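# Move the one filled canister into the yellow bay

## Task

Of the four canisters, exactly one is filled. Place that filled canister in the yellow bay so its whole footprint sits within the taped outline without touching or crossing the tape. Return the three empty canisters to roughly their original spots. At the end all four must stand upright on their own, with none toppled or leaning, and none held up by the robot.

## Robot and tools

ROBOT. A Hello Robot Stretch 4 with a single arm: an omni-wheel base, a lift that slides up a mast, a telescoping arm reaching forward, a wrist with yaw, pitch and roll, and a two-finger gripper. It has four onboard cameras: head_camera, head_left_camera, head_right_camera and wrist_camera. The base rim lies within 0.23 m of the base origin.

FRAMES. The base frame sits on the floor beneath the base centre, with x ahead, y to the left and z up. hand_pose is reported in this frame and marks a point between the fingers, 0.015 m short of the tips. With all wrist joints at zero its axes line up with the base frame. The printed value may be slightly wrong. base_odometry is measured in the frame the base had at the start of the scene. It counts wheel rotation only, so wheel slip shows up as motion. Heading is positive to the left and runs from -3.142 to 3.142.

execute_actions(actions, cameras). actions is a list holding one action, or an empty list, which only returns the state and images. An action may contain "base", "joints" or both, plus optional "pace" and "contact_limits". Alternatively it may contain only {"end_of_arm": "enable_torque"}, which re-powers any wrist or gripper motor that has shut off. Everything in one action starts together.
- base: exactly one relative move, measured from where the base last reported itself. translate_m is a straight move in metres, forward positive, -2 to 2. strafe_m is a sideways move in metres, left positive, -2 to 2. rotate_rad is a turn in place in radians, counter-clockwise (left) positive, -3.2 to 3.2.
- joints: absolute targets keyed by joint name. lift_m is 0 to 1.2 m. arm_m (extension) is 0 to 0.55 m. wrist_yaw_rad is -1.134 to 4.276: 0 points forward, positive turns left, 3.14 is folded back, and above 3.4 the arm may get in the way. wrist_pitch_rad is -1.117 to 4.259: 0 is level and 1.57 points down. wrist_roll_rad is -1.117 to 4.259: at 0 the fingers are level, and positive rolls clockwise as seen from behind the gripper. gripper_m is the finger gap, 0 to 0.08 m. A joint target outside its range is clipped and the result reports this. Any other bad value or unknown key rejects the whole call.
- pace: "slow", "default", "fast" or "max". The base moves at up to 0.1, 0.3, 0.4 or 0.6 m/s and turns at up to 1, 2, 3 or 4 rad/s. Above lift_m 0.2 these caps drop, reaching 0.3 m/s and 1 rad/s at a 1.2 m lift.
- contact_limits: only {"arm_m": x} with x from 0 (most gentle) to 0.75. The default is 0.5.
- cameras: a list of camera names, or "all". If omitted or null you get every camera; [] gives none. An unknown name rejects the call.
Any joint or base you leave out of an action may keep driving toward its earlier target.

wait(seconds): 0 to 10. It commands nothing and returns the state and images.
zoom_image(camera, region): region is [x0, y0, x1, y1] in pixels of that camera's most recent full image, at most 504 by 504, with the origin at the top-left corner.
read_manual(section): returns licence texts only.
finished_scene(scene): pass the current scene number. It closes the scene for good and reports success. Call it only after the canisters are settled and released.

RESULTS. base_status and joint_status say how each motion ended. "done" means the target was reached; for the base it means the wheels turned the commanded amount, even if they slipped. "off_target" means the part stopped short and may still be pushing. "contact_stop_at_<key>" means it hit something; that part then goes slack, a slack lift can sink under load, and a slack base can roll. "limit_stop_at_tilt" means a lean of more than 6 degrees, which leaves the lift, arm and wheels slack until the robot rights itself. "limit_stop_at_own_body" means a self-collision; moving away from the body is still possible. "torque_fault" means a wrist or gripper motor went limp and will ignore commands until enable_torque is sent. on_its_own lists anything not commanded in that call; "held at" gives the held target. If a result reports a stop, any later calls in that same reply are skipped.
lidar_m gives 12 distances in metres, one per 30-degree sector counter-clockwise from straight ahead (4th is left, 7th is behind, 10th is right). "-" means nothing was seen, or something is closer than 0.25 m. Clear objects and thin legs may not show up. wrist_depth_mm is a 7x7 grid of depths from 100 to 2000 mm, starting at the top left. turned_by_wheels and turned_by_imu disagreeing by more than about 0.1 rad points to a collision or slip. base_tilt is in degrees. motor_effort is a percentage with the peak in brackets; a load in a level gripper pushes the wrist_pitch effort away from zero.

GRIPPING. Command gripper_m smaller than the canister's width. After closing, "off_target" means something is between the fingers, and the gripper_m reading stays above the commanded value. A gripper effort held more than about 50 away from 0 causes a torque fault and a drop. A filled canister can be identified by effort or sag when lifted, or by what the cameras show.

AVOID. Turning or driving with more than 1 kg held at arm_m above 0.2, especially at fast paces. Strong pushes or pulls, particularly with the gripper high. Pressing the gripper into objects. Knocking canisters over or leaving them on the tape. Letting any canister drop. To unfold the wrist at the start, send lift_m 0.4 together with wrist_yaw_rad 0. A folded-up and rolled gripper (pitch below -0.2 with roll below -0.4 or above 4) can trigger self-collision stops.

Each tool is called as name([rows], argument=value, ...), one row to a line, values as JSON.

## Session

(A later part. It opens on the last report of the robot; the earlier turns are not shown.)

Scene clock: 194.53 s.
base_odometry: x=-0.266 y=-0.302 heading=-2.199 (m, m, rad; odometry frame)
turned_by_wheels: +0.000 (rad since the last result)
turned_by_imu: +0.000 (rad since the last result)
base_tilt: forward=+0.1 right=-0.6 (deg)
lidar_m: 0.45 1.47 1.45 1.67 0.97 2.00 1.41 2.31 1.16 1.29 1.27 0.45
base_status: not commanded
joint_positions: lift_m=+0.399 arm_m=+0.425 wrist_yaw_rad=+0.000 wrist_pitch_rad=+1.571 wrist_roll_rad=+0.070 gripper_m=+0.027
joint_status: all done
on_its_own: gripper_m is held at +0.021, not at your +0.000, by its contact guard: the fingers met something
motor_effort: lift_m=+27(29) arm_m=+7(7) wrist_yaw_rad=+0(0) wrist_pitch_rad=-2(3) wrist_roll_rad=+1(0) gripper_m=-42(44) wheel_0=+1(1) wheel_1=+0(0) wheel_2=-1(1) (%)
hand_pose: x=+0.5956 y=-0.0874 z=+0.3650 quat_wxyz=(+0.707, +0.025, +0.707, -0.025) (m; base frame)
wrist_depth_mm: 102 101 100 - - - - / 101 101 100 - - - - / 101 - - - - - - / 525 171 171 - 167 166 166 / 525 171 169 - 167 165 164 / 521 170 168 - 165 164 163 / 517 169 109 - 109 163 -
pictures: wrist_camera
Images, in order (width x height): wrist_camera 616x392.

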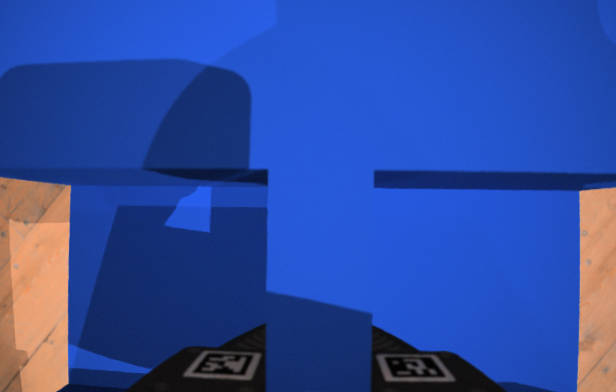

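execute_actions([
  {"joints":{"lift_m":0.367},"pace":"slow"},
], cameras=[])

execute_actions([
  {"joints":{"gripper_m":0.08}},
], cameras=[])

execute_actions([
  {"joints":{"lift_m":0.5},"base":{"translate_m":-0.4}},
], cameras=[])

execute_actions([
  {"joints":{"arm_m":0.15},"base":{"rotate_rad":-1.55}},
], cameras=["head_camera","head_left_camera"])

Scene clock: 210.07 s.
base_odometry: x=-0.266 y=-0.302 heading=-2.199 (m, m, rad; odometry frame)
turned_by_wheels: +0.000 (rad since the last result)
turned_by_imu: -0.001 (rad since the last result)
base_tilt: forward=+0.1 right=-0.6 (deg)
lidar_m: 0.46 1.46 1.45 1.70 0.95 2.01 1.41 2.30 1.16 1.30 1.28 0.47
base_status: not commanded
joint_positions: lift_m=+0.367 arm_m=+0.425 wrist_yaw_rad=+0.000 wrist_pitch_rad=+1.570 wrist_roll_rad=+0.070 gripper_m=+0.027
joint_status: all done
on_its_own: gripper_m is held at +0.021, not at your +0.000, by its contact guard: the fingers met something
motor_effort: lift_m=+17(26) arm_m=+7(7) wrist_yaw_rad=+2(2) wrist_pitch_rad=+0(3) wrist_roll_rad=+1(0) gripper_m=-42(42) wheel_0=+1(1) wheel_1=+0(0) wheel_2=+0(0) (%)
hand_pose: x=+0.5958 y=-0.0874 z=+0.3328 quat_wxyz=(+0.707, +0.025, +0.706, -0.025) (m; base frame)
wrist_depth_mm: 101 100 - - - - - / 101 100 - - - - - / 100 - - - - - - / 492 171 169 - 167 165 - / 496 171 170 - 166 165 164 / 492 169 168 - 165 164 163 / 484 169 110 - 109 163 -
pictures: none
No camera images: the call's "cameras" was empty. Leave "cameras" out to get every camera's image.

Scene clock: 211.27 s.
base_odometry: x=-0.266 y=-0.302 heading=-2.199 (m, m, rad; odometry frame)
turned_by_wheels: +0.000 (rad since the last result)
turned_by_imu: +0.000 (rad since the last result)
base_tilt: forward=+0.2 right=-0.6 (deg)
lidar_m: 0.46 1.46 1.45 1.69 0.96 2.01 1.41 2.29 1.15 1.29 1.28 0.48
base_status: not commanded
joint_positions: lift_m=+0.367 arm_m=+0.425 wrist_yaw_rad=+0.000 wrist_pitch_rad=+1.570 wrist_roll_rad=+0.070 gripper_m=+0.080
joint_status: all done
motor_effort: lift_m=+17(17) arm_m=+7(7) wrist_yaw_rad=+1(2) wrist_pitch_rad=+1(3) wrist_roll_rad=+0(1) gripper_m=+2(41) wheel_0=+1(1) wheel_1=+0(0) wheel_2=+0(0) (%)
hand_pose: x=+0.5959 y=-0.0874 z=+0.3328 quat_wxyz=(+0.707, +0.025, +0.706, -0.025) (m; base frame)
wrist_depth_mm: 101 100 - - - - - / 101 - - - - - - / - - - - - - - / 492 171 170 - 166 165 - / 488 171 169 - 167 165 163 / 488 170 168 - 165 164 163 / 488 110 145 - 159 109 -
pictures: none
No camera images: the call's "cameras" was empty. Leave "cameras" out to get every camera's image.

Scene clock: 214.10 s.
base_odometry: x=-0.030 y=+0.022 heading=-2.200 (m, m, rad; odometry frame)
turned_by_wheels: +0.000 (rad since the last result)
turned_by_imu: +0.000 (rad since the last result)
base_tilt: forward=+0.1 right=-0.6 (deg)
lidar_m: 0.81 1.73 1.74 0.87 0.89 1.74 0.99 2.03 2.01 1.04 1.54 1.54
base_status: done
joint_positions: lift_m=+0.500 arm_m=+0.425 wrist_yaw_rad=+0.000 wrist_pitch_rad=+1.570 wrist_roll_rad=+0.070 gripper_m=+0.080
joint_status: all done
motor_effort: lift_m=+22(26) arm_m=+6(7) wrist_yaw_rad=+0(3) wrist_pitch_rad=+2(12) wrist_roll_rad=+0(0) gripper_m=+3(1) wheel_0=+0(5) wheel_1=-1(7) wheel_2=+0(8) (%)
hand_pose: x=+0.5961 y=-0.0874 z=+0.4653 quat_wxyz=(+0.707, +0.025, +0.706, -0.025) (m; base frame)
wrist_depth_mm: 640 640 325 324 342 621 609 / 640 640 521 477 569 615 603 / 640 627 615 615 603 609 603 / 634 634 615 615 603 603 597 / 627 621 615 603 609 603 597 / 627 621 609 603 603 597 591 / 621 110 145 603 597 110 585
pictures: none
No camera images: the call's "cameras" was empty. Leave "cameras" out to get every camera's image.

Scene clock: 216.13 s.
base_odometry: x=-0.031 y=+0.022 heading=+2.533 (m, m, rad; odometry frame)
turned_by_wheels: -1.550 (rad since the last result)
turned_by_imu: -1.543 (rad since the last result)
base_tilt: forward=+0.1 right=-0.6 (deg)
lidar_m: 1.04 1.53 1.56 0.81 1.74 1.76 0.88 0.93 1.77 0.99 2.01 1.22
base_status: done
joint_positions: lift_m=+0.500 arm_m=+0.151 wrist_yaw_rad=+0.000 wrist_pitch_rad=+1.570 wrist_roll_rad=+0.070 gripper_m=+0.080
joint_status: all done
motor_effort: lift_m=+22(22) arm_m=-7(7) wrist_yaw_rad=+2(0) wrist_pitch_rad=-1(2) wrist_roll_rad=-3(1) gripper_m=+2(2) wheel_0=-1(5) wheel_1=+0(6) wheel_2=+0(8) (%)
hand_pose: x=+0.3223 y=-0.0874 z=+0.4654 quat_wxyz=(+0.707, +0.025, +0.706, -0.025) (m; base frame)
wrist_depth_mm: 640 640 634 627 621 609 609 / 647 640 621 621 615 609 603 / 634 634 627 615 609 603 603 / 627 621 627 609 609 609 597 / 634 621 621 609 609 597 603 / 621 615 609 609 597 591 591 / 621 110 145 442 488 109 585
pictures: head_camera, head_left_camera
Images, in order (width x height): head_camera 420x560, head_left_camera 420x672.

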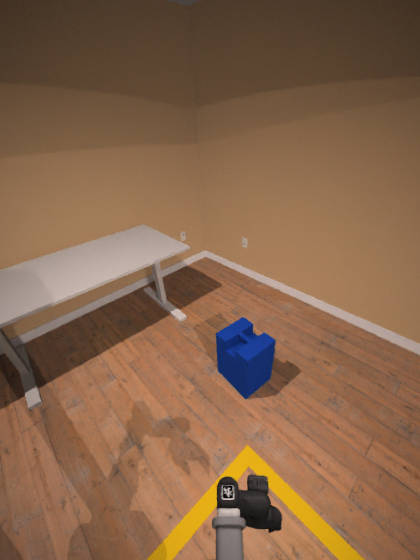

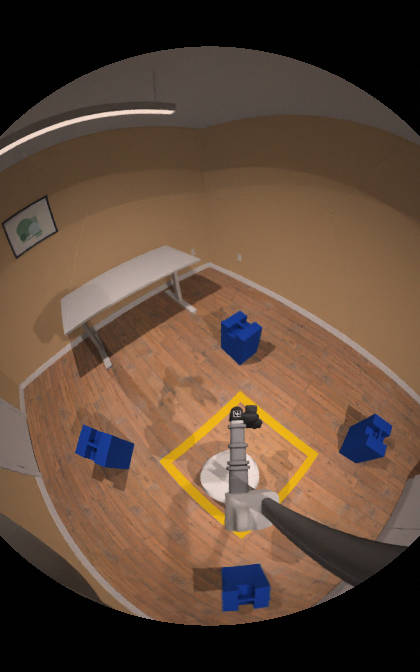

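execute_actions([
  {"base":{"translate_m":0.55},"joints":{"lift_m":0.65,"wrist_roll_rad":0.7}},
], cameras=[])

execute_actions([
  {"base":{"strafe_m":-0.06},"joints":{"arm_m":0.42}},
], cameras=["head_camera","wrist_camera"])

Scene clock: 236.03 s.
base_odometry: x=-0.482 y=+0.336 heading=+2.534 (m, m, rad; odometry frame)
turned_by_wheels: +0.000 (rad since the last result)
turned_by_imu: -0.002 (rad since the last result)
base_tilt: forward=+0.2 right=-0.7 (deg)
lidar_m: 0.59 1.15 1.14 1.38 0.87 2.12 1.43 2.15 1.14 1.21 1.63 0.51
base_status: done
joint_positions: lift_m=+0.650 arm_m=+0.151 wrist_yaw_rad=+0.000 wrist_pitch_rad=+1.570 wrist_roll_rad=+0.700 gripper_m=+0.080
joint_status: all done
motor_effort: lift_m=+23(25) arm_m=-7(7) wrist_yaw_rad=+1(1) wrist_pitch_rad=+1(1) wrist_roll_rad=+2(5) gripper_m=+3(2) wheel_0=+0(6) wheel_1=+0(6) wheel_2=+1(8) (%)
hand_pose: x=+0.3223 y=-0.0874 z=+0.6153 quat_wxyz=(+0.664, +0.242, +0.664, -0.242) (m; base frame)
wrist_depth_mm: 394 452 392 768 778 768 759 / 397 462 389 759 768 768 750 / 788 788 591 750 759 768 759 / 788 768 759 768 759 750 750 / 759 778 759 768 750 732 741 / 778 759 768 750 597 750 741 / 759 110 145 564 544 110 732
pictures: none
No camera images: the call's "cameras" was empty. Leave "cameras" out to get every camera's image.

Scene clock: 237.97 s.
base_odometry: x=-0.448 y=+0.385 heading=+2.533 (m, m, rad; odometry frame)
turned_by_wheels: +0.000 (rad since the last result)
turned_by_imu: -0.001 (rad since the last result)
base_tilt: forward=+0.1 right=-0.7 (deg)
lidar_m: 0.49 1.18 1.19 1.41 0.92 2.17 1.43 2.11 1.09 1.19 1.59 0.57
base_status: done
joint_positions: lift_m=+0.650 arm_m=+0.419 wrist_yaw_rad=+0.000 wrist_pitch_rad=+1.570 wrist_roll_rad=+0.700 gripper_m=+0.080
joint_status: all done
motor_effort: lift_m=+23(23) arm_m=+7(8) wrist_yaw_rad=+0(1) wrist_pitch_rad=+1(1) wrist_roll_rad=+0(1) gripper_m=+1(2) wheel_0=-2(7) wheel_1=+0(6) wheel_2=-1(3) (%)
hand_pose: x=+0.5898 y=-0.0874 z=+0.6153 quat_wxyz=(+0.665, +0.242, +0.664, -0.242) (m; base frame)
wrist_depth_mm: 788 798 778 788 759 768 759 / 788 778 778 768 768 750 759 / 778 778 387 455 379 759 759 / 778 387 384 377 379 759 741 / 778 379 452 377 750 750 741 / 778 759 449 373 759 750 741 / 768 110 145 750 750 109 741
pictures: head_camera, wrist_camera
Images, in order (width x height): head_camera 420x560, wrist_camera 616x392.

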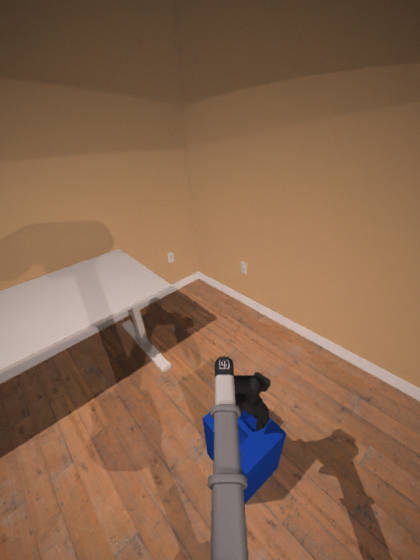

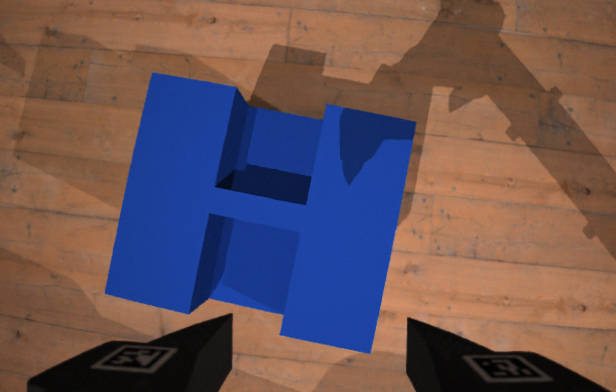

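execute_actions([
  {"base":{"strafe_m":0.028},"joints":{"arm_m":0.472,"wrist_roll_rad":-0.67,"lift_m":0.5}},
], cameras=["wrist_camera"])

Scene clock: 250.87 s.
base_odometry: x=-0.464 y=+0.362 heading=+2.533 (m, m, rad; odometry frame)
turned_by_wheels: +0.000 (rad since the last result)
turned_by_imu: -0.001 (rad since the last result)
base_tilt: forward=+0.2 right=-0.6 (deg)
lidar_m: 0.48 1.16 1.17 1.39 0.89 2.15 1.42 2.13 1.11 1.21 1.60 0.55
base_status: done
joint_positions: lift_m=+0.500 arm_m=+0.471 wrist_yaw_rad=+0.000 wrist_pitch_rad=+1.570 wrist_roll_rad=-0.670 gripper_m=+0.080
joint_status: all done
motor_effort: lift_m=+17(21) arm_m=+7(7) wrist_yaw_rad=+1(1) wrist_pitch_rad=+1(1) wrist_roll_rad=-1(10) gripper_m=+1(2) wheel_0=+1(8) wheel_1=-2(9) wheel_2=+0(0) (%)
hand_pose: x=+0.6418 y=-0.0874 z=+0.4658 quat_wxyz=(+0.668, -0.232, +0.668, +0.232) (m; base frame)
wrist_depth_mm: 647 640 640 627 615 609 609 / 647 634 236 233 230 229 226 / 647 634 235 231 229 226 225 / 640 627 234 232 227 226 591 / 627 621 304 300 227 294 591 / 627 621 301 297 225 291 585 / 621 110 145 227 224 110 245
pictures: wrist_camera
Images, in order (width x height): wrist_camera 616x392.

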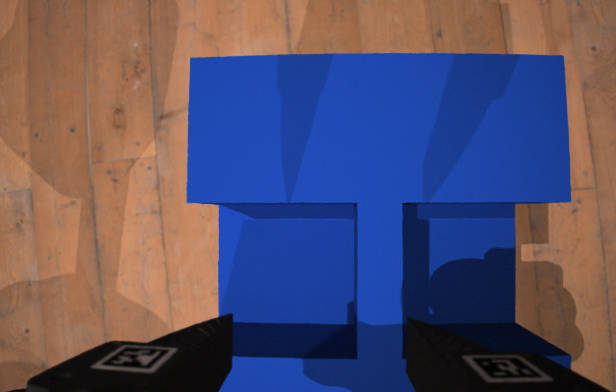

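execute_actions([
  {"base":{"strafe_m":-0.035},"joints":{"arm_m":0.488,"lift_m":0.41}},
], cameras=["wrist_camera"])

Scene clock: 264.80 s.
base_odometry: x=-0.444 y=+0.391 heading=+2.533 (m, m, rad; odometry frame)
turned_by_wheels: +0.000 (rad since the last result)
turned_by_imu: -0.001 (rad since the last result)
base_tilt: forward=+0.2 right=-0.7 (deg)
lidar_m: 0.50 1.17 1.19 1.42 0.94 2.17 1.41 2.13 1.08 1.83 1.58 0.57
base_status: done
joint_positions: lift_m=+0.410 arm_m=+0.487 wrist_yaw_rad=+0.000 wrist_pitch_rad=+1.570 wrist_roll_rad=-0.670 gripper_m=+0.080
joint_status: all done
motor_effort: lift_m=+17(16) arm_m=+7(6) wrist_yaw_rad=+1(1) wrist_pitch_rad=+0(1) wrist_roll_rad=-1(2) gripper_m=+3(1) wheel_0=+0(8) wheel_1=+2(6) wheel_2=+0(2) (%)
hand_pose: x=+0.6578 y=-0.0874 z=+0.3758 quat_wxyz=(+0.668, -0.232, +0.668, +0.232) (m; base frame)
wrist_depth_mm: 148 146 144 143 141 139 - / 147 145 143 142 140 139 138 / 146 144 143 141 139 138 137 / 539 216 213 140 209 207 508 / 539 216 213 139 208 206 504 / 539 214 211 138 207 205 504 / 525 110 145 137 181 109 500
pictures: wrist_camera
Images, in order (width x height): wrist_camera 616x392.

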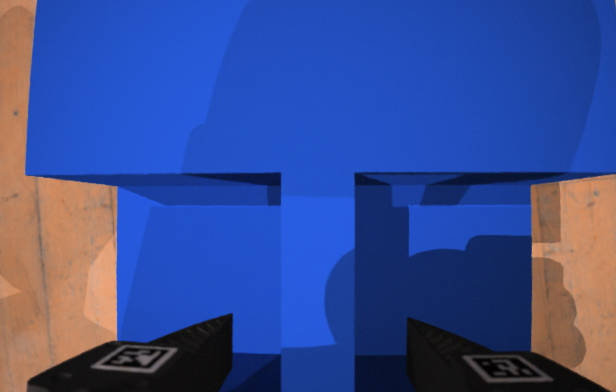

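Matches the earlier working view.

execute_actions([
  {"joints":{"lift_m":0.367},"pace":"slow"},
], cameras=[])

execute_actions([
  {"joints":{"gripper_m":0.0}},
], cameras=[])

execute_actions([
  {"joints":{"lift_m":0.40},"pace":"slow"},
], cameras=["wrist_camera"])

Scene clock: 276.60 s.
base_odometry: x=-0.444 y=+0.391 heading=+2.533 (m, m, rad; odometry frame)
turned_by_wheels: +0.000 (rad since the last result)
turned_by_imu: -0.001 (rad since the last result)
base_tilt: forward=+0.2 right=-0.5 (deg)
lidar_m: 0.48 1.18 1.19 1.43 0.93 2.17 1.43 2.11 1.08 1.82 1.57 0.55
base_status: not commanded
joint_positions: lift_m=+0.367 arm_m=+0.487 wrist_yaw_rad=+0.000 wrist_pitch_rad=+1.570 wrist_roll_rad=-0.670 gripper_m=+0.080
joint_status: all done
motor_effort: lift_m=+17(16) arm_m=+7(7) wrist_yaw_rad=+1(0) wrist_pitch_rad=+1(1) wrist_roll_rad=+0(1) gripper_m=+1(1) wheel_0=+0(0) wheel_1=+1(2) wheel_2=+0(0) (%)
hand_pose: x=+0.6578 y=-0.0874 z=+0.3328 quat_wxyz=(+0.668, -0.232, +0.668, +0.232) (m; base frame)
wrist_depth_mm: 102 101 100 - - - - / 102 101 - - - - - / 101 101 - - - - - / 496 172 171 - 167 164 163 / 496 172 170 - 166 164 163 / 492 171 168 - 165 163 162 / 492 110 145 - 162 109 -
pictures: none
No camera images: the call's "cameras" was empty. Leave "cameras" out to get every camera's image.

Scene clock: 277.80 s.
base_odometry: x=-0.444 y=+0.391 heading=+2.533 (m, m, rad; odometry frame)
turned_by_wheels: +0.000 (rad since the last result)
turned_by_imu: +0.000 (rad since the last result)
base_tilt: forward=+0.1 right=-0.7 (deg)
lidar_m: 0.49 1.18 1.19 1.42 0.94 2.18 1.42 2.10 1.06 1.84 1.59 0.58
base_status: not commanded
joint_positions: lift_m=+0.367 arm_m=+0.487 wrist_yaw_rad=+0.000 wrist_pitch_rad=+1.571 wrist_roll_rad=-0.671 gripper_m=+0.027
joint_status: gripper_m off_target (ended at +0.027, target +0.000)
on_its_own: gripper_m is held at +0.021, not at your +0.000, by its contact guard: the fingers met something
motor_effort: lift_m=+17(17) arm_m=+7(7) wrist_yaw_rad=+0(2) wrist_pitch_rad=-1(5) wrist_roll_rad=-1(3) gripper_m=-46(65) wheel_0=+2(2) wheel_1=+2(2) wheel_2=+0(0) (%)
hand_pose: x=+0.6576 y=-0.0874 z=+0.3328 quat_wxyz=(+0.668, -0.233, +0.668, +0.233) (m; base frame)
wrist_depth_mm: 102 101 - - - - - / 101 101 - - - - - / 101 100 - - - - - / 496 172 170 - 167 164 164 / 496 171 170 - 166 164 163 / 488 171 168 - 164 163 162 / 488 169 109 - 110 162 -
pictures: none
No camera images: the call's "cameras" was empty. Leave "cameras" out to get every camera's image.

Scene clock: 278.70 s.
base_odometry: x=-0.444 y=+0.391 heading=+2.533 (m, m, rad; odometry frame)
turned_by_wheels: +0.000 (rad since the last result)
turned_by_imu: +0.000 (rad since the last result)
base_tilt: forward=+0.2 right=-0.7 (deg)
lidar_m: 0.50 1.18 1.20 1.44 0.93 2.17 1.42 2.12 1.06 1.81 1.58 0.58
base_status: not commanded
joint_positions: lift_m=+0.374 arm_m=+0.487 wrist_yaw_rad=+0.000 wrist_pitch_rad=+1.573 wrist_roll_rad=-0.671 gripper_m=+0.027
joint_status: lift_m contact_stop (moved +0.006 of +0.033)
on_its_own: gripper_m is held at +0.021, not at your +0.000, by its contact guard: the fingers met something; lift_m is slack since a contact_stop (your +0.400 is given up)
motor_effort: lift_m=+22(38) arm_m=+5(7) wrist_yaw_rad=+2(9) wrist_pitch_rad=-7(22) wrist_roll_rad=+1(3) gripper_m=-43(44) wheel_0=+2(2) wheel_1=+2(2) wheel_2=-1(1) (%)
hand_pose: x=+0.6575 y=-0.0874 z=+0.3393 quat_wxyz=(+0.667, -0.233, +0.668, +0.233) (m; base frame)
wrist_depth_mm: 106 105 103 102 100 - - / 105 104 102 101 100 - - / 105 103 102 101 - - - / 508 177 174 100 169 167 166 / 500 176 174 - 169 167 165 / 500 175 172 - 167 166 164 / 496 174 109 - 109 165 -
pictures: wrist_camera
Images, in order (width x height): wrist_camera 616x392.

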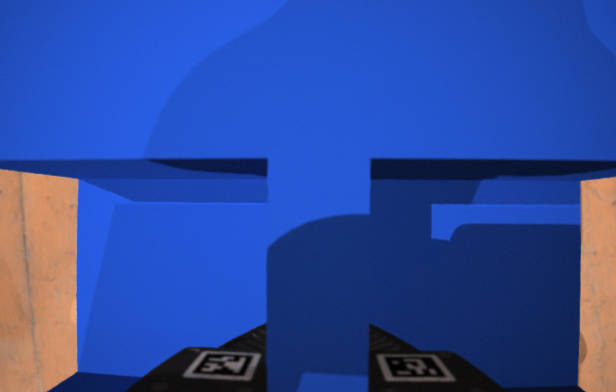

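execute_actions([
  {"joints":{"gripper_m":0.06,"lift_m":0.374}},
], cameras=[])

execute_actions([
  {"joints":{"lift_m":0.364},"pace":"slow"},
], cameras=[])

execute_actions([
  {"joints":{"gripper_m":0.0}},
], cameras=[])

execute_actions([
  {"joints":{"lift_m":0.40}},
], cameras=["wrist_camera"])

Scene clock: 291.00 s.
base_odometry: x=-0.444 y=+0.391 heading=+2.533 (m, m, rad; odometry frame)
turned_by_wheels: +0.000 (rad since the last result)
turned_by_imu: -0.001 (rad since the last result)
base_tilt: forward=+0.2 right=-0.7 (deg)
lidar_m: 0.49 1.19 1.20 1.44 0.94 2.16 1.42 2.11 1.08 1.83 1.57 0.58
base_status: not commanded
joint_positions: lift_m=+0.374 arm_m=+0.487 wrist_yaw_rad=+0.000 wrist_pitch_rad=+1.571 wrist_roll_rad=-0.670 gripper_m=+0.060
joint_status: all done
motor_effort: lift_m=+23(28) arm_m=+5(5) wrist_yaw_rad=+2(4) wrist_pitch_rad=-1(10) wrist_roll_rad=-3(7) gripper_m=+2(42) wheel_0=+3(3) wheel_1=+1(1) wheel_2=-1(1) (%)
hand_pose: x=+0.6580 y=-0.0874 z=+0.3393 quat_wxyz=(+0.668, -0.233, +0.668, +0.232) (m; base frame)
wrist_depth_mm: 109 108 107 105 104 103 - / 108 107 106 105 103 102 - / 108 106 105 104 103 102 - / 500 179 178 103 173 171 170 / 500 178 176 103 172 171 169 / 496 177 175 102 171 169 168 / 492 176 130 101 134 110 167
pictures: none
No camera images: the call's "cameras" was empty. Leave "cameras" out to get every camera's image.

Scene clock: 291.73 s.
base_odometry: x=-0.444 y=+0.391 heading=+2.533 (m, m, rad; odometry frame)
turned_by_wheels: +0.000 (rad since the last result)
turned_by_imu: +0.000 (rad since the last result)
base_tilt: forward=+0.1 right=-0.5 (deg)
lidar_m: 0.48 1.18 1.20 1.44 0.92 2.18 1.42 2.10 1.07 1.84 1.57 0.59
base_status: not commanded
joint_positions: lift_m=+0.365 arm_m=+0.487 wrist_yaw_rad=-0.001 wrist_pitch_rad=+1.572 wrist_roll_rad=-0.670 gripper_m=+0.060
joint_status: all done
motor_effort: lift_m=+12(18) arm_m=+5(5) wrist_yaw_rad=+4(4) wrist_pitch_rad=-4(6) wrist_roll_rad=+1(1) gripper_m=+1(2) wheel_0=+2(2) wheel_1=+2(2) wheel_2=-1(1) (%)
hand_pose: x=+0.6577 y=-0.0874 z=+0.3302 quat_wxyz=(+0.668, -0.232, +0.668, +0.232) (m; base frame)
wrist_depth_mm: 102 101 - - - - - / 101 100 - - - - - / 101 102 - - - - - / 496 172 170 - 166 165 163 / 492 171 169 - 166 164 163 / 488 170 168 - 165 163 162 / 492 169 126 - 137 110 -
pictures: none
No camera images: the call's "cameras" was empty. Leave "cameras" out to get every camera's image.

Scene clock: 292.70 s.
base_odometry: x=-0.444 y=+0.391 heading=+2.534 (m, m, rad; odometry frame)
turned_by_wheels: +0.000 (rad since the last result)
turned_by_imu: +0.000 (rad since the last result)
base_tilt: forward=+0.1 right=-0.6 (deg)
lidar_m: 0.50 1.19 1.19 1.41 0.93 2.19 1.43 2.11 1.06 1.81 1.58 0.57
base_status: not commanded
joint_positions: lift_m=+0.365 arm_m=+0.487 wrist_yaw_rad=-0.002 wrist_pitch_rad=+1.574 wrist_roll_rad=-0.671 gripper_m=+0.028
joint_status: gripper_m off_target (ended at +0.028, target +0.000)
on_its_own: gripper_m is held at +0.026, not at your +0.000, by its contact guard: the fingers met something
motor_effort: lift_m=+13(13) arm_m=+5(5) wrist_yaw_rad=+7(8) wrist_pitch_rad=-12(12) wrist_roll_rad=-1(3) gripper_m=-18(19) wheel_0=+6(6) wheel_1=+2(2) wheel_2=+0(1) (%)
hand_pose: x=+0.6571 y=-0.0874 z=+0.3301 quat_wxyz=(+0.667, -0.232, +0.669, +0.232) (m; base frame)
wrist_depth_mm: 102 101 - - - - - / 101 100 - - - - - / 100 - - - - - - / 500 172 170 - 166 165 164 / 496 171 169 - 166 164 163 / 492 170 168 - 164 163 162 / 488 170 109 - 110 161 -
pictures: none
No camera images: the call's "cameras" was empty. Leave "cameras" out to get every camera's image.

Scene clock: 293.67 s.
base_odometry: x=-0.444 y=+0.391 heading=+2.534 (m, m, rad; odometry frame)
turned_by_wheels: +0.000 (rad since the last result)
turned_by_imu: +0.000 (rad since the last result)
base_tilt: forward=+0.2 right=-0.6 (deg)
lidar_m: 0.48 1.18 1.20 1.42 0.94 2.18 1.42 2.11 1.08 1.83 1.59 0.56
base_status: not commanded
joint_positions: lift_m=+0.399 arm_m=+0.487 wrist_yaw_rad=+0.000 wrist_pitch_rad=+1.570 wrist_roll_rad=-0.671 gripper_m=+0.028
joint_status: all done
on_its_own: gripper_m is held at +0.026, not at your +0.000, by its contact guard: the fingers met something
motor_effort: lift_m=+28(27) arm_m=+5(5) wrist_yaw_rad=+0(7) wrist_pitch_rad=-1(12) wrist_roll_rad=+0(2) gripper_m=-15(19) wheel_0=+5(6) wheel_1=+2(3) wheel_2=+1(1) (%)
hand_pose: x=+0.6581 y=-0.0874 z=+0.3649 quat_wxyz=(+0.668, -0.233, +0.668, +0.233) (m; base frame)
wrist_depth_mm: 134 132 130 128 127 125 - / 133 131 129 128 126 124 - / 132 130 129 127 125 124 - / 525 204 200 126 195 193 492 / 530 202 200 125 195 192 488 / 521 201 198 125 193 191 488 / 521 199 109 124 110 190 480
pictures: wrist_camera
Images, in order (width x height): wrist_camera 616x392.

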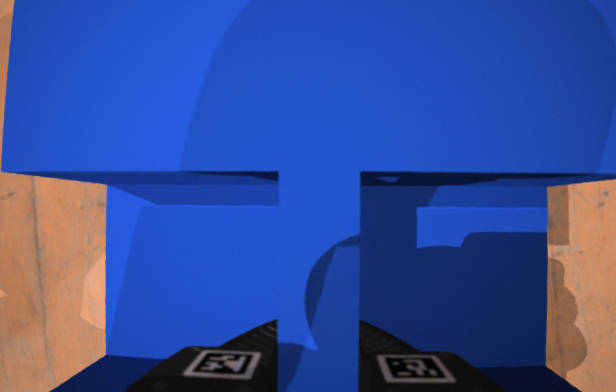

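execute_actions([
  {"joints":{"lift_m":0.55,"gripper_m":0.0}},
], cameras=[])

execute_actions([
  {"joints":{"arm_m":0.0},"base":{"rotate_rad":0.64}},
], cameras=[])

execute_actions([
  {"joints":{"wrist_pitch_rad":0,"wrist_roll_rad":0},"base":{"strafe_m":-0.6}},
], cameras=[])

execute_actions([
  {"joints":{"arm_m":0.55,"wrist_yaw_rad":1.57}},
])

Scene clock: 333.83 s.
base_odometry: x=-0.444 y=+0.391 heading=+2.534 (m, m, rad; odometry frame)
turned_by_wheels: +0.000 (rad since the last result)
turned_by_imu: -0.001 (rad since the last result)
base_tilt: forward=+0.2 right=-0.7 (deg)
lidar_m: 0.48 1.17 1.18 1.40 0.93 2.16 1.44 2.09 1.06 1.81 1.58 0.57
base_status: not commanded
joint_positions: lift_m=+0.550 arm_m=+0.487 wrist_yaw_rad=+0.000 wrist_pitch_rad=+1.570 wrist_roll_rad=-0.670 gripper_m=+0.026
joint_status: gripper_m off_target (ended at +0.026, target +0.000); the others done
on_its_own: gripper_m is held at +0.026, not at your +0.000, by its contact guard: the fingers met something
motor_effort: lift_m=+23(27) arm_m=+5(5) wrist_yaw_rad=+0(0) wrist_pitch_rad=+0(0) wrist_roll_rad=+1(2) gripper_m=-2(15) wheel_0=+2(5) wheel_1=+2(2) wheel_2=+0(0) (%)
hand_pose: x=+0.6581 y=-0.0874 z=+0.5153 quat_wxyz=(+0.668, -0.233, +0.668, +0.233) (m; base frame)
wrist_depth_mm: 699 699 683 676 668 661 647 / 691 683 286 285 282 661 654 / 691 683 285 281 278 654 647 / 691 676 351 281 324 647 647 / 683 683 351 347 345 647 640 / 676 676 310 276 315 640 634 / 668 668 109 272 110 640 627
pictures: none
No camera images: the call's "cameras" was empty. Leave "cameras" out to get every camera's image.

Scene clock: 336.33 s.
base_odometry: x=-0.444 y=+0.391 heading=-3.110 (m, m, rad; odometry frame)
turned_by_wheels: +0.640 (rad since the last result)
turned_by_imu: +0.637 (rad since the last result)
base_tilt: forward=+0.0 right=-0.6 (deg)
lidar_m: 1.19 1.23 0.96 0.96 2.21 1.42 2.11 1.06 1.72 1.58 0.50 0.49
base_status: done
joint_positions: lift_m=+0.550 arm_m=+0.001 wrist_yaw_rad=+0.000 wrist_pitch_rad=+1.570 wrist_roll_rad=-0.670 gripper_m=+0.026
joint_status: all done
on_its_own: gripper_m is held at +0.026, not at your +0.000, by its contact guard: the fingers met something
motor_effort: lift_m=+22(23) arm_m=-7(9) wrist_yaw_rad=+2(0) wrist_pitch_rad=-1(0) wrist_roll_rad=+0(2) gripper_m=-1(0) wheel_0=-1(6) wheel_1=-1(5) wheel_2=+2(6) (%)
hand_pose: x=+0.1723 y=-0.0874 z=+0.5153 quat_wxyz=(+0.668, -0.232, +0.668, +0.232) (m; base frame)
wrist_depth_mm: 699 683 691 676 676 668 661 / 699 691 683 676 668 661 654 / 691 683 683 668 668 654 647 / 683 466 462 654 661 647 580 / 676 459 455 449 654 647 504 / 469 459 452 449 647 647 627 / 676 455 109 445 110 634 640
pictures: none
No camera images: the call's "cameras" was empty. Leave "cameras" out to get every camera's image.

Scene clock: 339.67 s.
base_odometry: x=-0.463 y=+0.991 heading=-3.110 (m, m, rad; odometry frame)
turned_by_wheels: +0.000 (rad since the last result)
turned_by_imu: +0.000 (rad since the last result)
base_tilt: forward=+0.1 right=-0.7 (deg)
lidar_m: 0.35 0.37 1.62 1.49 1.81 2.22 0.90 1.66 1.09 0.98 0.99 1.28
base_status: done
joint_positions: lift_m=+0.550 arm_m=+0.001 wrist_yaw_rad=+0.000 wrist_pitch_rad=+0.003 wrist_roll_rad=+0.000 gripper_m=+0.026
joint_status: all done
on_its_own: gripper_m is held at +0.026, not at your +0.000, by its contact guard: the fingers met something
motor_effort: lift_m=+22(23) arm_m=-7(7) wrist_yaw_rad=+1(1) wrist_pitch_rad=-8(14) wrist_roll_rad=+0(4) gripper_m=-2(1) wheel_0=+0(9) wheel_1=+0(9) wheel_2=+1(2) (%)
hand_pose: x=+0.3848 y=-0.0874 z=+0.7273 quat_wxyz=(+1.000, +0.000, +0.002, +0.000) (m; base frame)
wrist_depth_mm: 1708 1756 1921 1921 1983 1464 1078 / 1808 1808 1808 1921 1921 1499 1060 / 1756 1808 1921 1863 1983 1464 1078 / 1756 1756 1808 1863 1983 1499 1078 / 1756 1863 1808 1863 1863 1499 1060 / 1708 1756 1756 1863 1921 1499 1060 / 1661 1756 109 1708 110 1336 1060
pictures: none
No camera images: the call's "cameras" was empty. Leave "cameras" out to get every camera's image.

Scene clock: 342.33 s.
base_odometry: x=-0.463 y=+0.991 heading=-3.110 (m, m, rad; odometry frame)
turned_by_wheels: +0.000 (rad since the last result)
turned_by_imu: -0.001 (rad since the last result)
base_tilt: forward=+0.2 right=-0.5 (deg)
lidar_m: 0.33 0.35 1.63 1.53 1.81 2.22 0.93 1.66 1.08 0.97 0.99 1.27
base_status: not commanded
joint_positions: lift_m=+0.550 arm_m=+0.548 wrist_yaw_rad=+1.570 wrist_pitch_rad=+0.003 wrist_roll_rad=+0.000 gripper_m=+0.026
joint_status: all done
joint sent to its limit — the command would take arm_m past its upper limit, so that joint was sent only as far as its limit.
on_its_own: gripper_m is held at +0.026, not at your +0.000, by its contact guard: the fingers met something
motor_effort: lift_m=+22(22) arm_m=+7(8) wrist_yaw_rad=+2(7) wrist_pitch_rad=-7(8) wrist_roll_rad=-2(1) gripper_m=-1(0) wheel_0=+0(0) wheel_1=+0(0) wheel_2=+1(1) (%)
hand_pose: x=+0.8061 y=+0.2126 z=+0.7274 quat_wxyz=(+0.707, -0.001, +0.001, +0.707) (m; base frame)
wrist_depth_mm: - - - - - - 1576 / - - - - - - 1576 / - - - - - - 1618 / - - - - - - 1618 / - - - - - 1308 750 / - - 1661 - - 1921 1499 / 1708 1708 109 1708 110 1618 1576
pictures: head_camera, head_left_camera, head_right_camera, wrist_camera
Images, in order (width x height): head_camera 420x560, head_left_camera 420x672, head_right_camera 420x672, wrist_camera 616x392.

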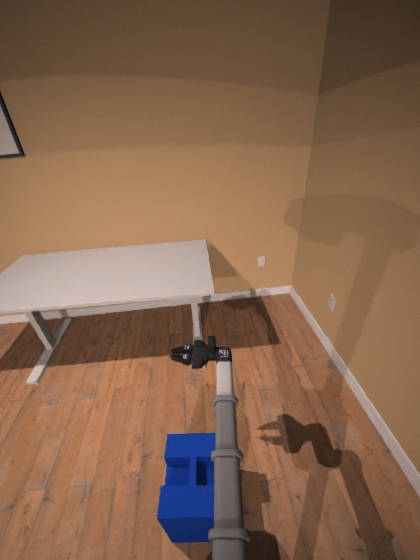

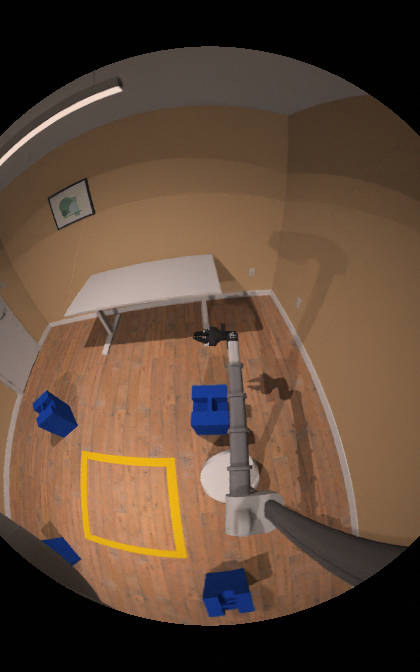

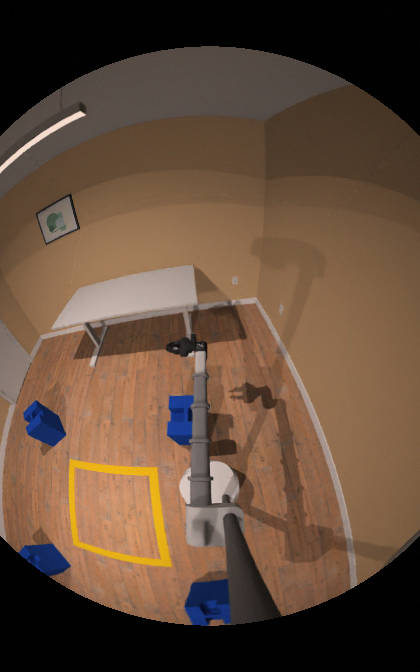

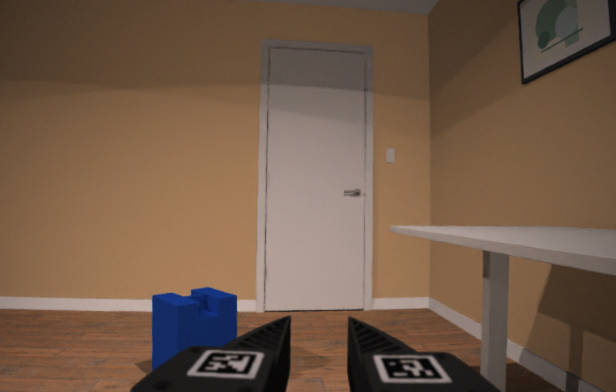

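execute_actions([
  {"base":{"strafe_m":-0.09}},
], cameras=[])

execute_actions([
  {"joints":{"lift_m":0.0}},
], cameras=["head_camera","head_left_camera"])

Scene clock: 364.67 s.
base_odometry: x=-0.466 y=+1.081 heading=-3.110 (m, m, rad; odometry frame)
turned_by_wheels: +0.000 (rad since the last result)
turned_by_imu: -0.001 (rad since the last result)
base_tilt: forward=+0.3 right=-0.7 (deg)
lidar_m: 0.50 0.36 1.62 1.61 1.88 2.21 0.92 1.50 0.98 0.90 0.90 1.15
base_status: done
joint_positions: lift_m=+0.550 arm_m=+0.548 wrist_yaw_rad=+1.570 wrist_pitch_rad=+0.003 wrist_roll_rad=+0.000 gripper_m=+0.026
joint_status: not commanded
on_its_own: gripper_m is held at +0.026, not at your +0.000, by its contact guard: the fingers met something
motor_effort: lift_m=+22(22) arm_m=+7(7) wrist_yaw_rad=+1(2) wrist_pitch_rad=-8(7) wrist_roll_rad=-1(1) gripper_m=-2(0) wheel_0=+0(6) wheel_1=+0(8) wheel_2=+1(1) (%)
hand_pose: x=+0.8061 y=+0.2126 z=+0.7274 quat_wxyz=(+0.707, -0.001, +0.001, +0.707) (m; base frame)
wrist_depth_mm: - - - - - - 1576 / - - - - - - 1537 / - - - - - - 1576 / - - - - - - 1537 / - - - - - 1397 750 / - - 1708 - - 1863 1537 / 1756 1708 109 1661 110 1808 1618
pictures: none
No camera images: the call's "cameras" was empty. Leave "cameras" out to get every camera's image.

Scene clock: 367.77 s.
base_odometry: x=-0.466 y=+1.081 heading=-3.110 (m, m, rad; odometry frame)
turned_by_wheels: +0.000 (rad since the last result)
turned_by_imu: -0.001 (rad since the last result)
base_tilt: forward=+0.1 right=-0.5 (deg)
lidar_m: 0.37 0.36 1.65 1.61 1.89 2.21 0.90 1.53 0.99 0.89 0.90 1.14
base_status: not commanded
joint_positions: lift_m=+0.001 arm_m=+0.548 wrist_yaw_rad=+1.570 wrist_pitch_rad=+0.003 wrist_roll_rad=+0.000 gripper_m=+0.026
joint_status: all done
on_its_own: gripper_m is held at +0.026, not at your +0.000, by its contact guard: the fingers met something
motor_effort: lift_m=+17(23) arm_m=+7(7) wrist_yaw_rad=+1(2) wrist_pitch_rad=-7(8) wrist_roll_rad=+1(1) gripper_m=-1(0) wheel_0=-1(1) wheel_1=+0(0) wheel_2=+1(1) (%)
hand_pose: x=+0.8061 y=+0.2126 z=+0.1782 quat_wxyz=(+0.707, -0.001, +0.001, +0.707) (m; base frame)
wrist_depth_mm: 217 - - - - 931 878 / 220 - - - - 1281 1229 / 223 - - - - 1983 1576 / 217 - 1618 - - 1983 1576 / 224 1499 1576 - - 1430 1499 / 224 732 842 842 866 854 842 / 220 512 109 504 110 574 544
pictures: head_camera, head_left_camera
Images, in order (width x height): head_camera 420x560, head_left_camera 420x672.

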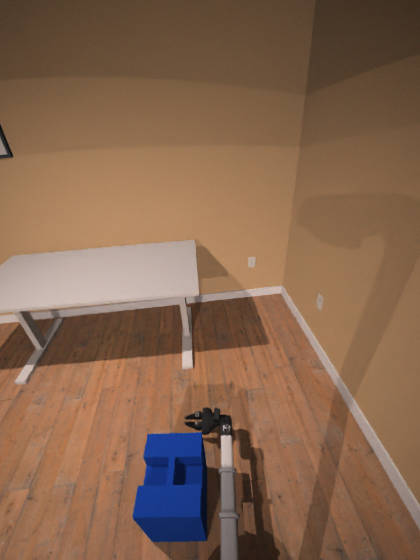

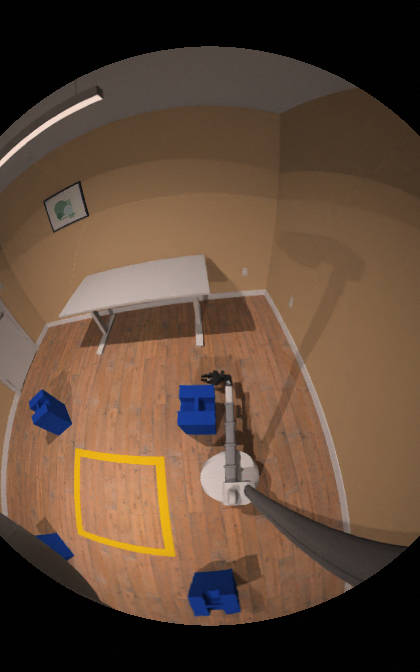

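execute_actions([
  {"base":{"strafe_m":0.05},"pace":"slow"},
], cameras=[])

execute_actions([
  {"joints":{"arm_m":0.3},"pace":"slow","contact_limits":{"arm_m":0.6}},
], cameras=["head_camera","head_left_camera"])

Scene clock: 380.10 s.
base_odometry: x=-0.464 y=+1.031 heading=-3.109 (m, m, rad; odometry frame)
turned_by_wheels: +0.000 (rad since the last result)
turned_by_imu: -0.001 (rad since the last result)
base_tilt: forward=+0.2 right=-0.5 (deg)
lidar_m: 0.35 0.35 1.66 1.59 1.85 2.22 0.92 1.60 1.03 0.93 0.96 1.21
base_status: done
joint_positions: lift_m=+0.001 arm_m=+0.548 wrist_yaw_rad=+1.570 wrist_pitch_rad=+0.003 wrist_roll_rad=+0.000 gripper_m=+0.026
joint_status: not commanded
on_its_own: gripper_m is held at +0.026, not at your +0.000, by its contact guard: the fingers met something
motor_effort: lift_m=+17(17) arm_m=+7(7) wrist_yaw_rad=+1(2) wrist_pitch_rad=-7(7) wrist_roll_rad=-2(0) gripper_m=-1(0) wheel_0=-1(6) wheel_1=+2(5) wheel_2=+1(1) (%)
hand_pose: x=+0.8061 y=+0.2126 z=+0.1782 quat_wxyz=(+0.707, -0.001, +0.001, +0.707) (m; base frame)
wrist_depth_mm: 220 - - - - 946 878 / 223 - - - - 1281 1229 / 224 - - - - 1863 1537 / 220 - 1708 - - 1921 1576 / 225 1661 1537 - - 1397 1430 / 225 809 831 842 854 854 831 / 224 554 108 500 110 569 544
pictures: none
No camera images: the call's "cameras" was empty. Leave "cameras" out to get every camera's image.

Scene clock: 383.87 s.
base_odometry: x=-0.465 y=+1.031 heading=-3.110 (m, m, rad; odometry frame)
turned_by_wheels: -0.001 (rad since the last result)
turned_by_imu: -0.002 (rad since the last result)
base_tilt: forward=+0.1 right=-0.7 (deg)
lidar_m: 0.36 0.25 0.32 1.56 1.85 2.20 0.91 1.60 1.03 0.93 0.96 1.21
base_status: not commanded
joint_positions: lift_m=+0.001 arm_m=+0.302 wrist_yaw_rad=+1.562 wrist_pitch_rad=+0.004 wrist_roll_rad=+0.000 gripper_m=+0.026
joint_status: all done
on_its_own: gripper_m is held at +0.026, not at your +0.000, by its contact guard: the fingers met something; wrist_yaw_rad is at rest, and its effort (+23) is outside its rest range (-13 to +13)
motor_effort: lift_m=+17(17) arm_m=-11(11) wrist_yaw_rad=+23(29) wrist_pitch_rad=-9(9) wrist_roll_rad=+0(0) gripper_m=-1(1) wheel_0=-6(7) wheel_1=-5(4) wheel_2=+2(2) (%)
contact_limits: arm_m 0.6
hand_pose: x=+0.5621 y=+0.2119 z=+0.1781 quat_wxyz=(+0.710, -0.001, +0.001, +0.704) (m; base frame)
wrist_depth_mm: - 116 176 - - - 946 / - 116 177 - - 1430 1255 / - 117 178 - - - 1618 / - 117 177 - - - 1708 / - 117 178 1708 - - 1430 / - 116 178 831 854 842 842 / - 116 109 496 110 569 549
pictures: head_camera, head_left_camera
Images, in order (width x height): head_camera 420x560, head_left_camera 420x672.

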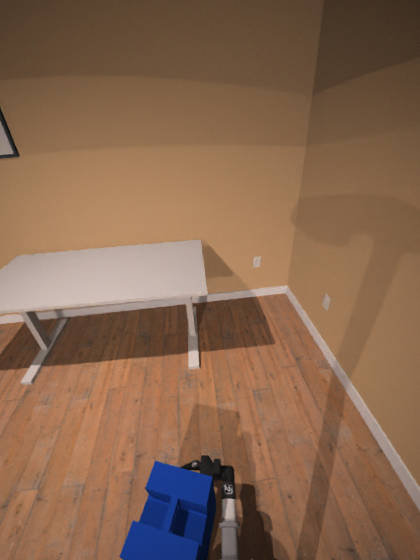

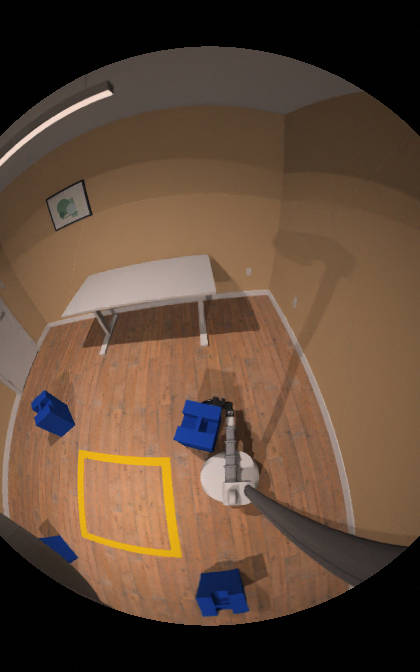

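execute_actions([
  {"base":{"translate_m":-0.2},"pace":"slow"},
], cameras=["head_left_camera"])

Scene clock: 408.73 s.
base_odometry: x=-0.265 y=+1.037 heading=-3.111 (m, m, rad; odometry frame)
turned_by_wheels: -0.001 (rad since the last result)
turned_by_imu: -0.005 (rad since the last result)
base_tilt: forward=+0.1 right=-0.7 (deg)
lidar_m: 0.43 0.31 0.30 1.63 1.70 1.99 0.71 1.61 1.07 0.96 0.99 1.24
base_status: done
joint_positions: lift_m=+0.001 arm_m=+0.302 wrist_yaw_rad=+1.556 wrist_pitch_rad=+0.004 wrist_roll_rad=+0.000 gripper_m=+0.025
joint_status: not commanded
on_its_own: gripper_m is held at +0.026, not at your +0.000, by its contact guard: the fingers met something; wrist_yaw_rad is at rest, and its effort (+42) is outside its rest range (-13 to +13)
motor_effort: lift_m=+17(17) arm_m=-11(11) wrist_yaw_rad=+42(42) wrist_pitch_rad=-10(9) wrist_roll_rad=-1(1) gripper_m=+8(7) wheel_0=-8(9) wheel_1=-8(9) wheel_2=+1(5) (%)
hand_pose: x=+0.5634 y=+0.2113 z=+0.1780 quat_wxyz=(+0.712, -0.001, +0.001, +0.702) (m; base frame)
wrist_depth_mm: - 108 132 179 - - - / - 107 132 180 - - 1281 / - 107 132 179 - - - / - 107 131 179 - - - / - 107 131 179 - - 1397 / - 108 131 178 878 854 842 / - 106 109 178 110 574 549
pictures: head_left_camera
Images, in order (width x height): head_left_camera 420x672.

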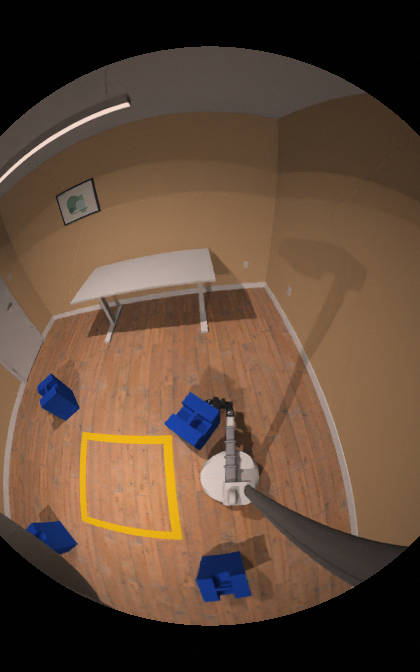

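execute_actions([
  {"joints":{"arm_m":0.36},"base":{"strafe_m":-0.05},"pace":"slow"},
], cameras=[])

execute_actions([
  {"joints":{"lift_m":0.5},"base":{"strafe_m":-0.16}},
], cameras=[])

execute_actions([
  {"joints":{"arm_m":0,"wrist_yaw_rad":0},"base":{"translate_m":0.85}},
], cameras=[])

execute_actions([
  {"base":{"rotate_rad":2.34}},
], cameras=["head_camera","head_left_camera"])

Scene clock: 438.73 s.
base_odometry: x=-0.266 y=+1.087 heading=-3.112 (m, m, rad; odometry frame)
turned_by_wheels: +0.000 (rad since the last result)
turned_by_imu: -0.001 (rad since the last result)
base_tilt: forward=+0.3 right=-0.5 (deg)
lidar_m: 1.45 0.35 0.35 1.66 1.76 0.80 0.70 1.56 1.02 0.92 0.93 1.19
base_status: done
joint_positions: lift_m=+0.001 arm_m=+0.359 wrist_yaw_rad=+1.570 wrist_pitch_rad=+0.003 wrist_roll_rad=+0.000 gripper_m=+0.026
joint_status: all done
on_its_own: gripper_m is held at +0.026, not at your +0.000, by its contact guard: the fingers met something
motor_effort: lift_m=+17(17) arm_m=+7(11) wrist_yaw_rad=+2(41) wrist_pitch_rad=-9(10) wrist_roll_rad=-2(2) gripper_m=+2(9) wheel_0=+1(7) wheel_1=-1(9) wheel_2=+0(0) (%)
hand_pose: x=+0.6172 y=+0.2126 z=+0.1781 quat_wxyz=(+0.707, -0.001, +0.001, +0.707) (m; base frame)
wrist_depth_mm: 147 175 223 - - - - / 148 176 223 - - - 1281 / 148 176 223 - - - 1863 / 146 176 222 1756 - - - / 148 176 222 1618 - - 1430 / 147 174 221 854 866 842 842 / 146 173 109 504 110 574 544
pictures: none
No camera images: the call's "cameras" was empty. Leave "cameras" out to get every camera's image.

Scene clock: 441.67 s.
base_odometry: x=-0.271 y=+1.247 heading=-3.112 (m, m, rad; odometry frame)
turned_by_wheels: +0.000 (rad since the last result)
turned_by_imu: -0.001 (rad since the last result)
base_tilt: forward=+0.1 right=-0.6 (deg)
lidar_m: 1.49 0.50 0.46 1.78 1.89 0.76 0.73 1.30 0.84 0.76 0.76 0.99
base_status: done
joint_positions: lift_m=+0.500 arm_m=+0.359 wrist_yaw_rad=+1.570 wrist_pitch_rad=+0.003 wrist_roll_rad=+0.000 gripper_m=+0.026
joint_status: all done
on_its_own: gripper_m is held at +0.026, not at your +0.000, by its contact guard: the fingers met something
motor_effort: lift_m=+23(23) arm_m=+7(7) wrist_yaw_rad=+2(2) wrist_pitch_rad=-10(9) wrist_roll_rad=-1(1) gripper_m=+1(2) wheel_0=-1(8) wheel_1=+0(7) wheel_2=-1(1) (%)
hand_pose: x=+0.6172 y=+0.2126 z=+0.6773 quat_wxyz=(+0.707, -0.001, +0.001, +0.707) (m; base frame)
wrist_depth_mm: - - - - - - - / - - - - - - - / - - - - - - - / - - - - - - 1983 / - - - - - - 1863 / - - - 1863 - - 1863 / 1708 1756 109 1576 110 1808 1576
pictures: none
No camera images: the call's "cameras" was empty. Leave "cameras" out to get every camera's image.

Scene clock: 445.97 s.
base_odometry: x=-1.121 y=+1.221 heading=-3.111 (m, m, rad; odometry frame)
turned_by_wheels: +0.000 (rad since the last result)
turned_by_imu: -0.002 (rad since the last result)
base_tilt: forward=+0.1 right=-0.7 (deg)
lidar_m: 1.48 0.69 0.83 1.80 0.48 0.46 1.57 1.11 0.71 0.65 0.65 0.84
base_status: done
joint_positions: lift_m=+0.500 arm_m=+0.001 wrist_yaw_rad=+0.000 wrist_pitch_rad=+0.003 wrist_roll_rad=+0.000 gripper_m=+0.026
joint_status: all done
on_its_own: gripper_m is held at +0.026, not at your +0.000, by its contact guard: the fingers met something
motor_effort: lift_m=+22(23) arm_m=-7(8) wrist_yaw_rad=+1(5) wrist_pitch_rad=-8(8) wrist_roll_rad=+1(1) gripper_m=+2(1) wheel_0=+1(3) wheel_1=+1(6) wheel_2=+2(10) (%)
hand_pose: x=+0.3848 y=-0.0874 z=+0.6774 quat_wxyz=(+1.000, +0.000, +0.001, +0.000) (m; base frame)
wrist_depth_mm: 1182 1255 1255 1308 1308 917 676 / 1182 1255 1229 1336 1336 917 654 / 1182 1205 1255 1281 1308 904 661 / 1182 1229 1229 1281 1308 917 661 / 768 1205 1205 1281 1308 917 661 / 768 1182 1229 1255 1281 891 647 / 768 1205 109 1281 110 831 661
pictures: none
No camera images: the call's "cameras" was empty. Leave "cameras" out to get every camera's image.

Scene clock: 448.43 s.
base_odometry: x=-1.121 y=+1.221 heading=-0.771 (m, m, rad; odometry frame)
turned_by_wheels: +2.340 (rad since the last result)
turned_by_imu: +2.328 (rad since the last result)
base_tilt: forward=+0.2 right=-0.5 (deg)
lidar_m: 0.46 1.58 1.80 0.83 0.66 0.65 0.71 1.07 0.69 0.71 1.12 0.56
base_status: done
joint_positions: lift_m=+0.500 arm_m=+0.001 wrist_yaw_rad=+0.000 wrist_pitch_rad=+0.003 wrist_roll_rad=+0.000 gripper_m=+0.026
joint_status: not commanded
on_its_own: gripper_m is held at +0.026, not at your +0.000, by its contact guard: the fingers met something
motor_effort: lift_m=+22(22) arm_m=-7(8) wrist_yaw_rad=+0(1) wrist_pitch_rad=-7(8) wrist_roll_rad=-1(2) gripper_m=+1(2) wheel_0=-1(7) wheel_1=-1(6) wheel_2=+2(6) (%)
hand_pose: x=+0.3849 y=-0.0874 z=+0.6774 quat_wxyz=(+1.000, +0.000, +0.001, +0.000) (m; base frame)
wrist_depth_mm: - - - - - - - / - - - - - - - / - - - - - - - / - - - - - - - / - - - - - - - / - - - - - - 1308 / 1576 1708 109 1576 110 1576 1255
pictures: head_camera, head_left_camera
Images, in order (width x height): head_camera 420x560, head_left_camera 420x672.

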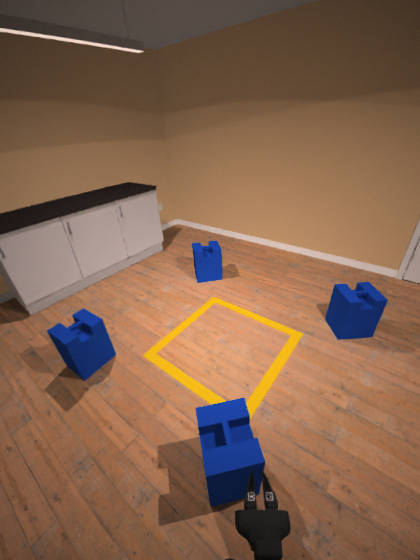

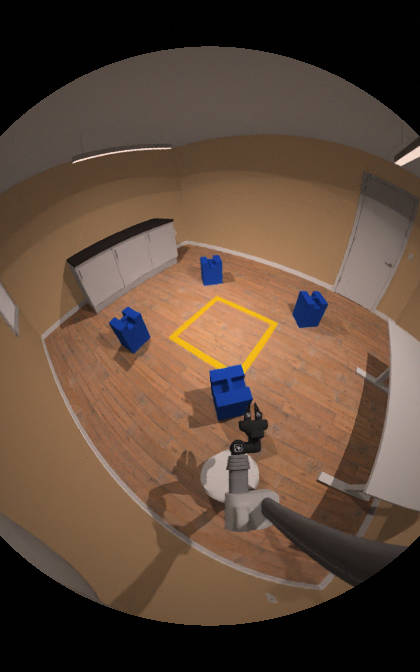

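execute_actions([
  {"base":{"strafe_m":-0.05},"joints":{"lift_m":0.55}},
], cameras=[])

execute_actions([
  {"base":{"translate_m":0.9},"pace":"slow"},
], cameras=["head_camera","head_left_camera"])

Scene clock: 459.33 s.
base_odometry: x=-1.156 y=+1.185 heading=-0.771 (m, m, rad; odometry frame)
turned_by_wheels: +0.000 (rad since the last result)
turned_by_imu: -0.001 (rad since the last result)
base_tilt: forward=+0.2 right=-0.6 (deg)
lidar_m: 0.48 0.48 1.91 0.88 0.69 0.67 0.73 1.10 0.65 0.65 1.03 1.78
base_status: done
joint_positions: lift_m=+0.550 arm_m=+0.001 wrist_yaw_rad=+0.000 wrist_pitch_rad=+0.003 wrist_roll_rad=+0.000 gripper_m=+0.026
joint_status: all done
on_its_own: gripper_m is held at +0.026, not at your +0.000, by its contact guard: the fingers met something
motor_effort: lift_m=+23(26) arm_m=-7(7) wrist_yaw_rad=+1(1) wrist_pitch_rad=-8(7) wrist_roll_rad=+0(1) gripper_m=+1(1) wheel_0=+0(3) wheel_1=+0(7) wheel_2=+1(0) (%)
hand_pose: x=+0.3849 y=-0.0874 z=+0.7273 quat_wxyz=(+1.000, +0.000, +0.001, +0.000) (m; base frame)
wrist_depth_mm: - - - - - - - / - - - - - - - / - - - - - - - / - - - - - - - / - - - - - - - / - - - - - - 1464 / 1756 1863 109 1661 110 1708 1255
pictures: none
No camera images: the call's "cameras" was empty. Leave "cameras" out to get every camera's image.

action 0: "base": translate_m = 0.9 would last too long for one action: at the pace "slow" translate_m can be at most 0.766 in either direction: name a faster pace, or command the rest in another action

execute_actions([
  {"base":{"translate_m":0.76},"pace":"slow"},
], cameras=["head_camera","head_left_camera"])

Scene clock: 471.90 s.
base_odometry: x=-0.611 y=+0.656 heading=-0.771 (m, m, rad; odometry frame)
turned_by_wheels: +0.000 (rad since the last result)
turned_by_imu: -0.003 (rad since the last result)
base_tilt: forward=+0.2 right=-0.6 (deg)
lidar_m: 0.27 0.25 0.25 1.66 1.31 1.28 1.39 1.08 1.06 1.18 1.17 1.24
base_status: done
joint_positions: lift_m=+0.550 arm_m=+0.001 wrist_yaw_rad=+0.000 wrist_pitch_rad=+0.003 wrist_roll_rad=+0.000 gripper_m=+0.026
joint_status: not commanded
on_its_own: gripper_m is held at +0.026, not at your +0.000, by its contact guard: the fingers met something
motor_effort: lift_m=+22(23) arm_m=-7(7) wrist_yaw_rad=+2(1) wrist_pitch_rad=-9(8) wrist_roll_rad=-2(3) gripper_m=+2(2) wheel_0=+6(4) wheel_1=+5(9) wheel_2=-6(12) (%)
hand_pose: x=+0.3848 y=-0.0874 z=+0.7275 quat_wxyz=(+1.000, +0.000, +0.001, +0.000) (m; base frame)
wrist_depth_mm: - - - - - - 1863 / - - - - - - 1808 / - - - - - - 1756 / 1863 - - - - - 1863 / 1808 - - - - - 1756 / 1808 - - - - - 1756 / 1708 1863 109 1708 110 1863 1756
pictures: head_camera, head_left_camera
Images, in order (width x height): head_camera 420x560, head_left_camera 420x672.

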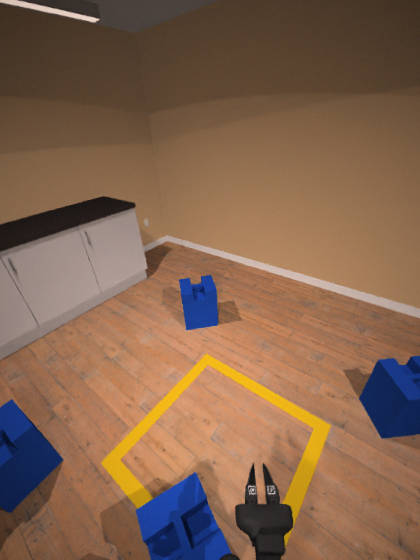

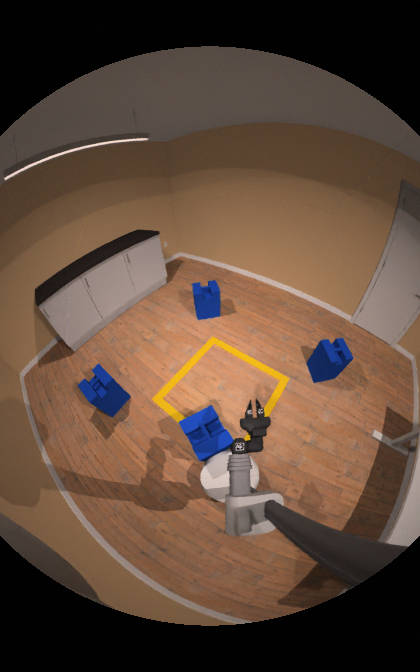

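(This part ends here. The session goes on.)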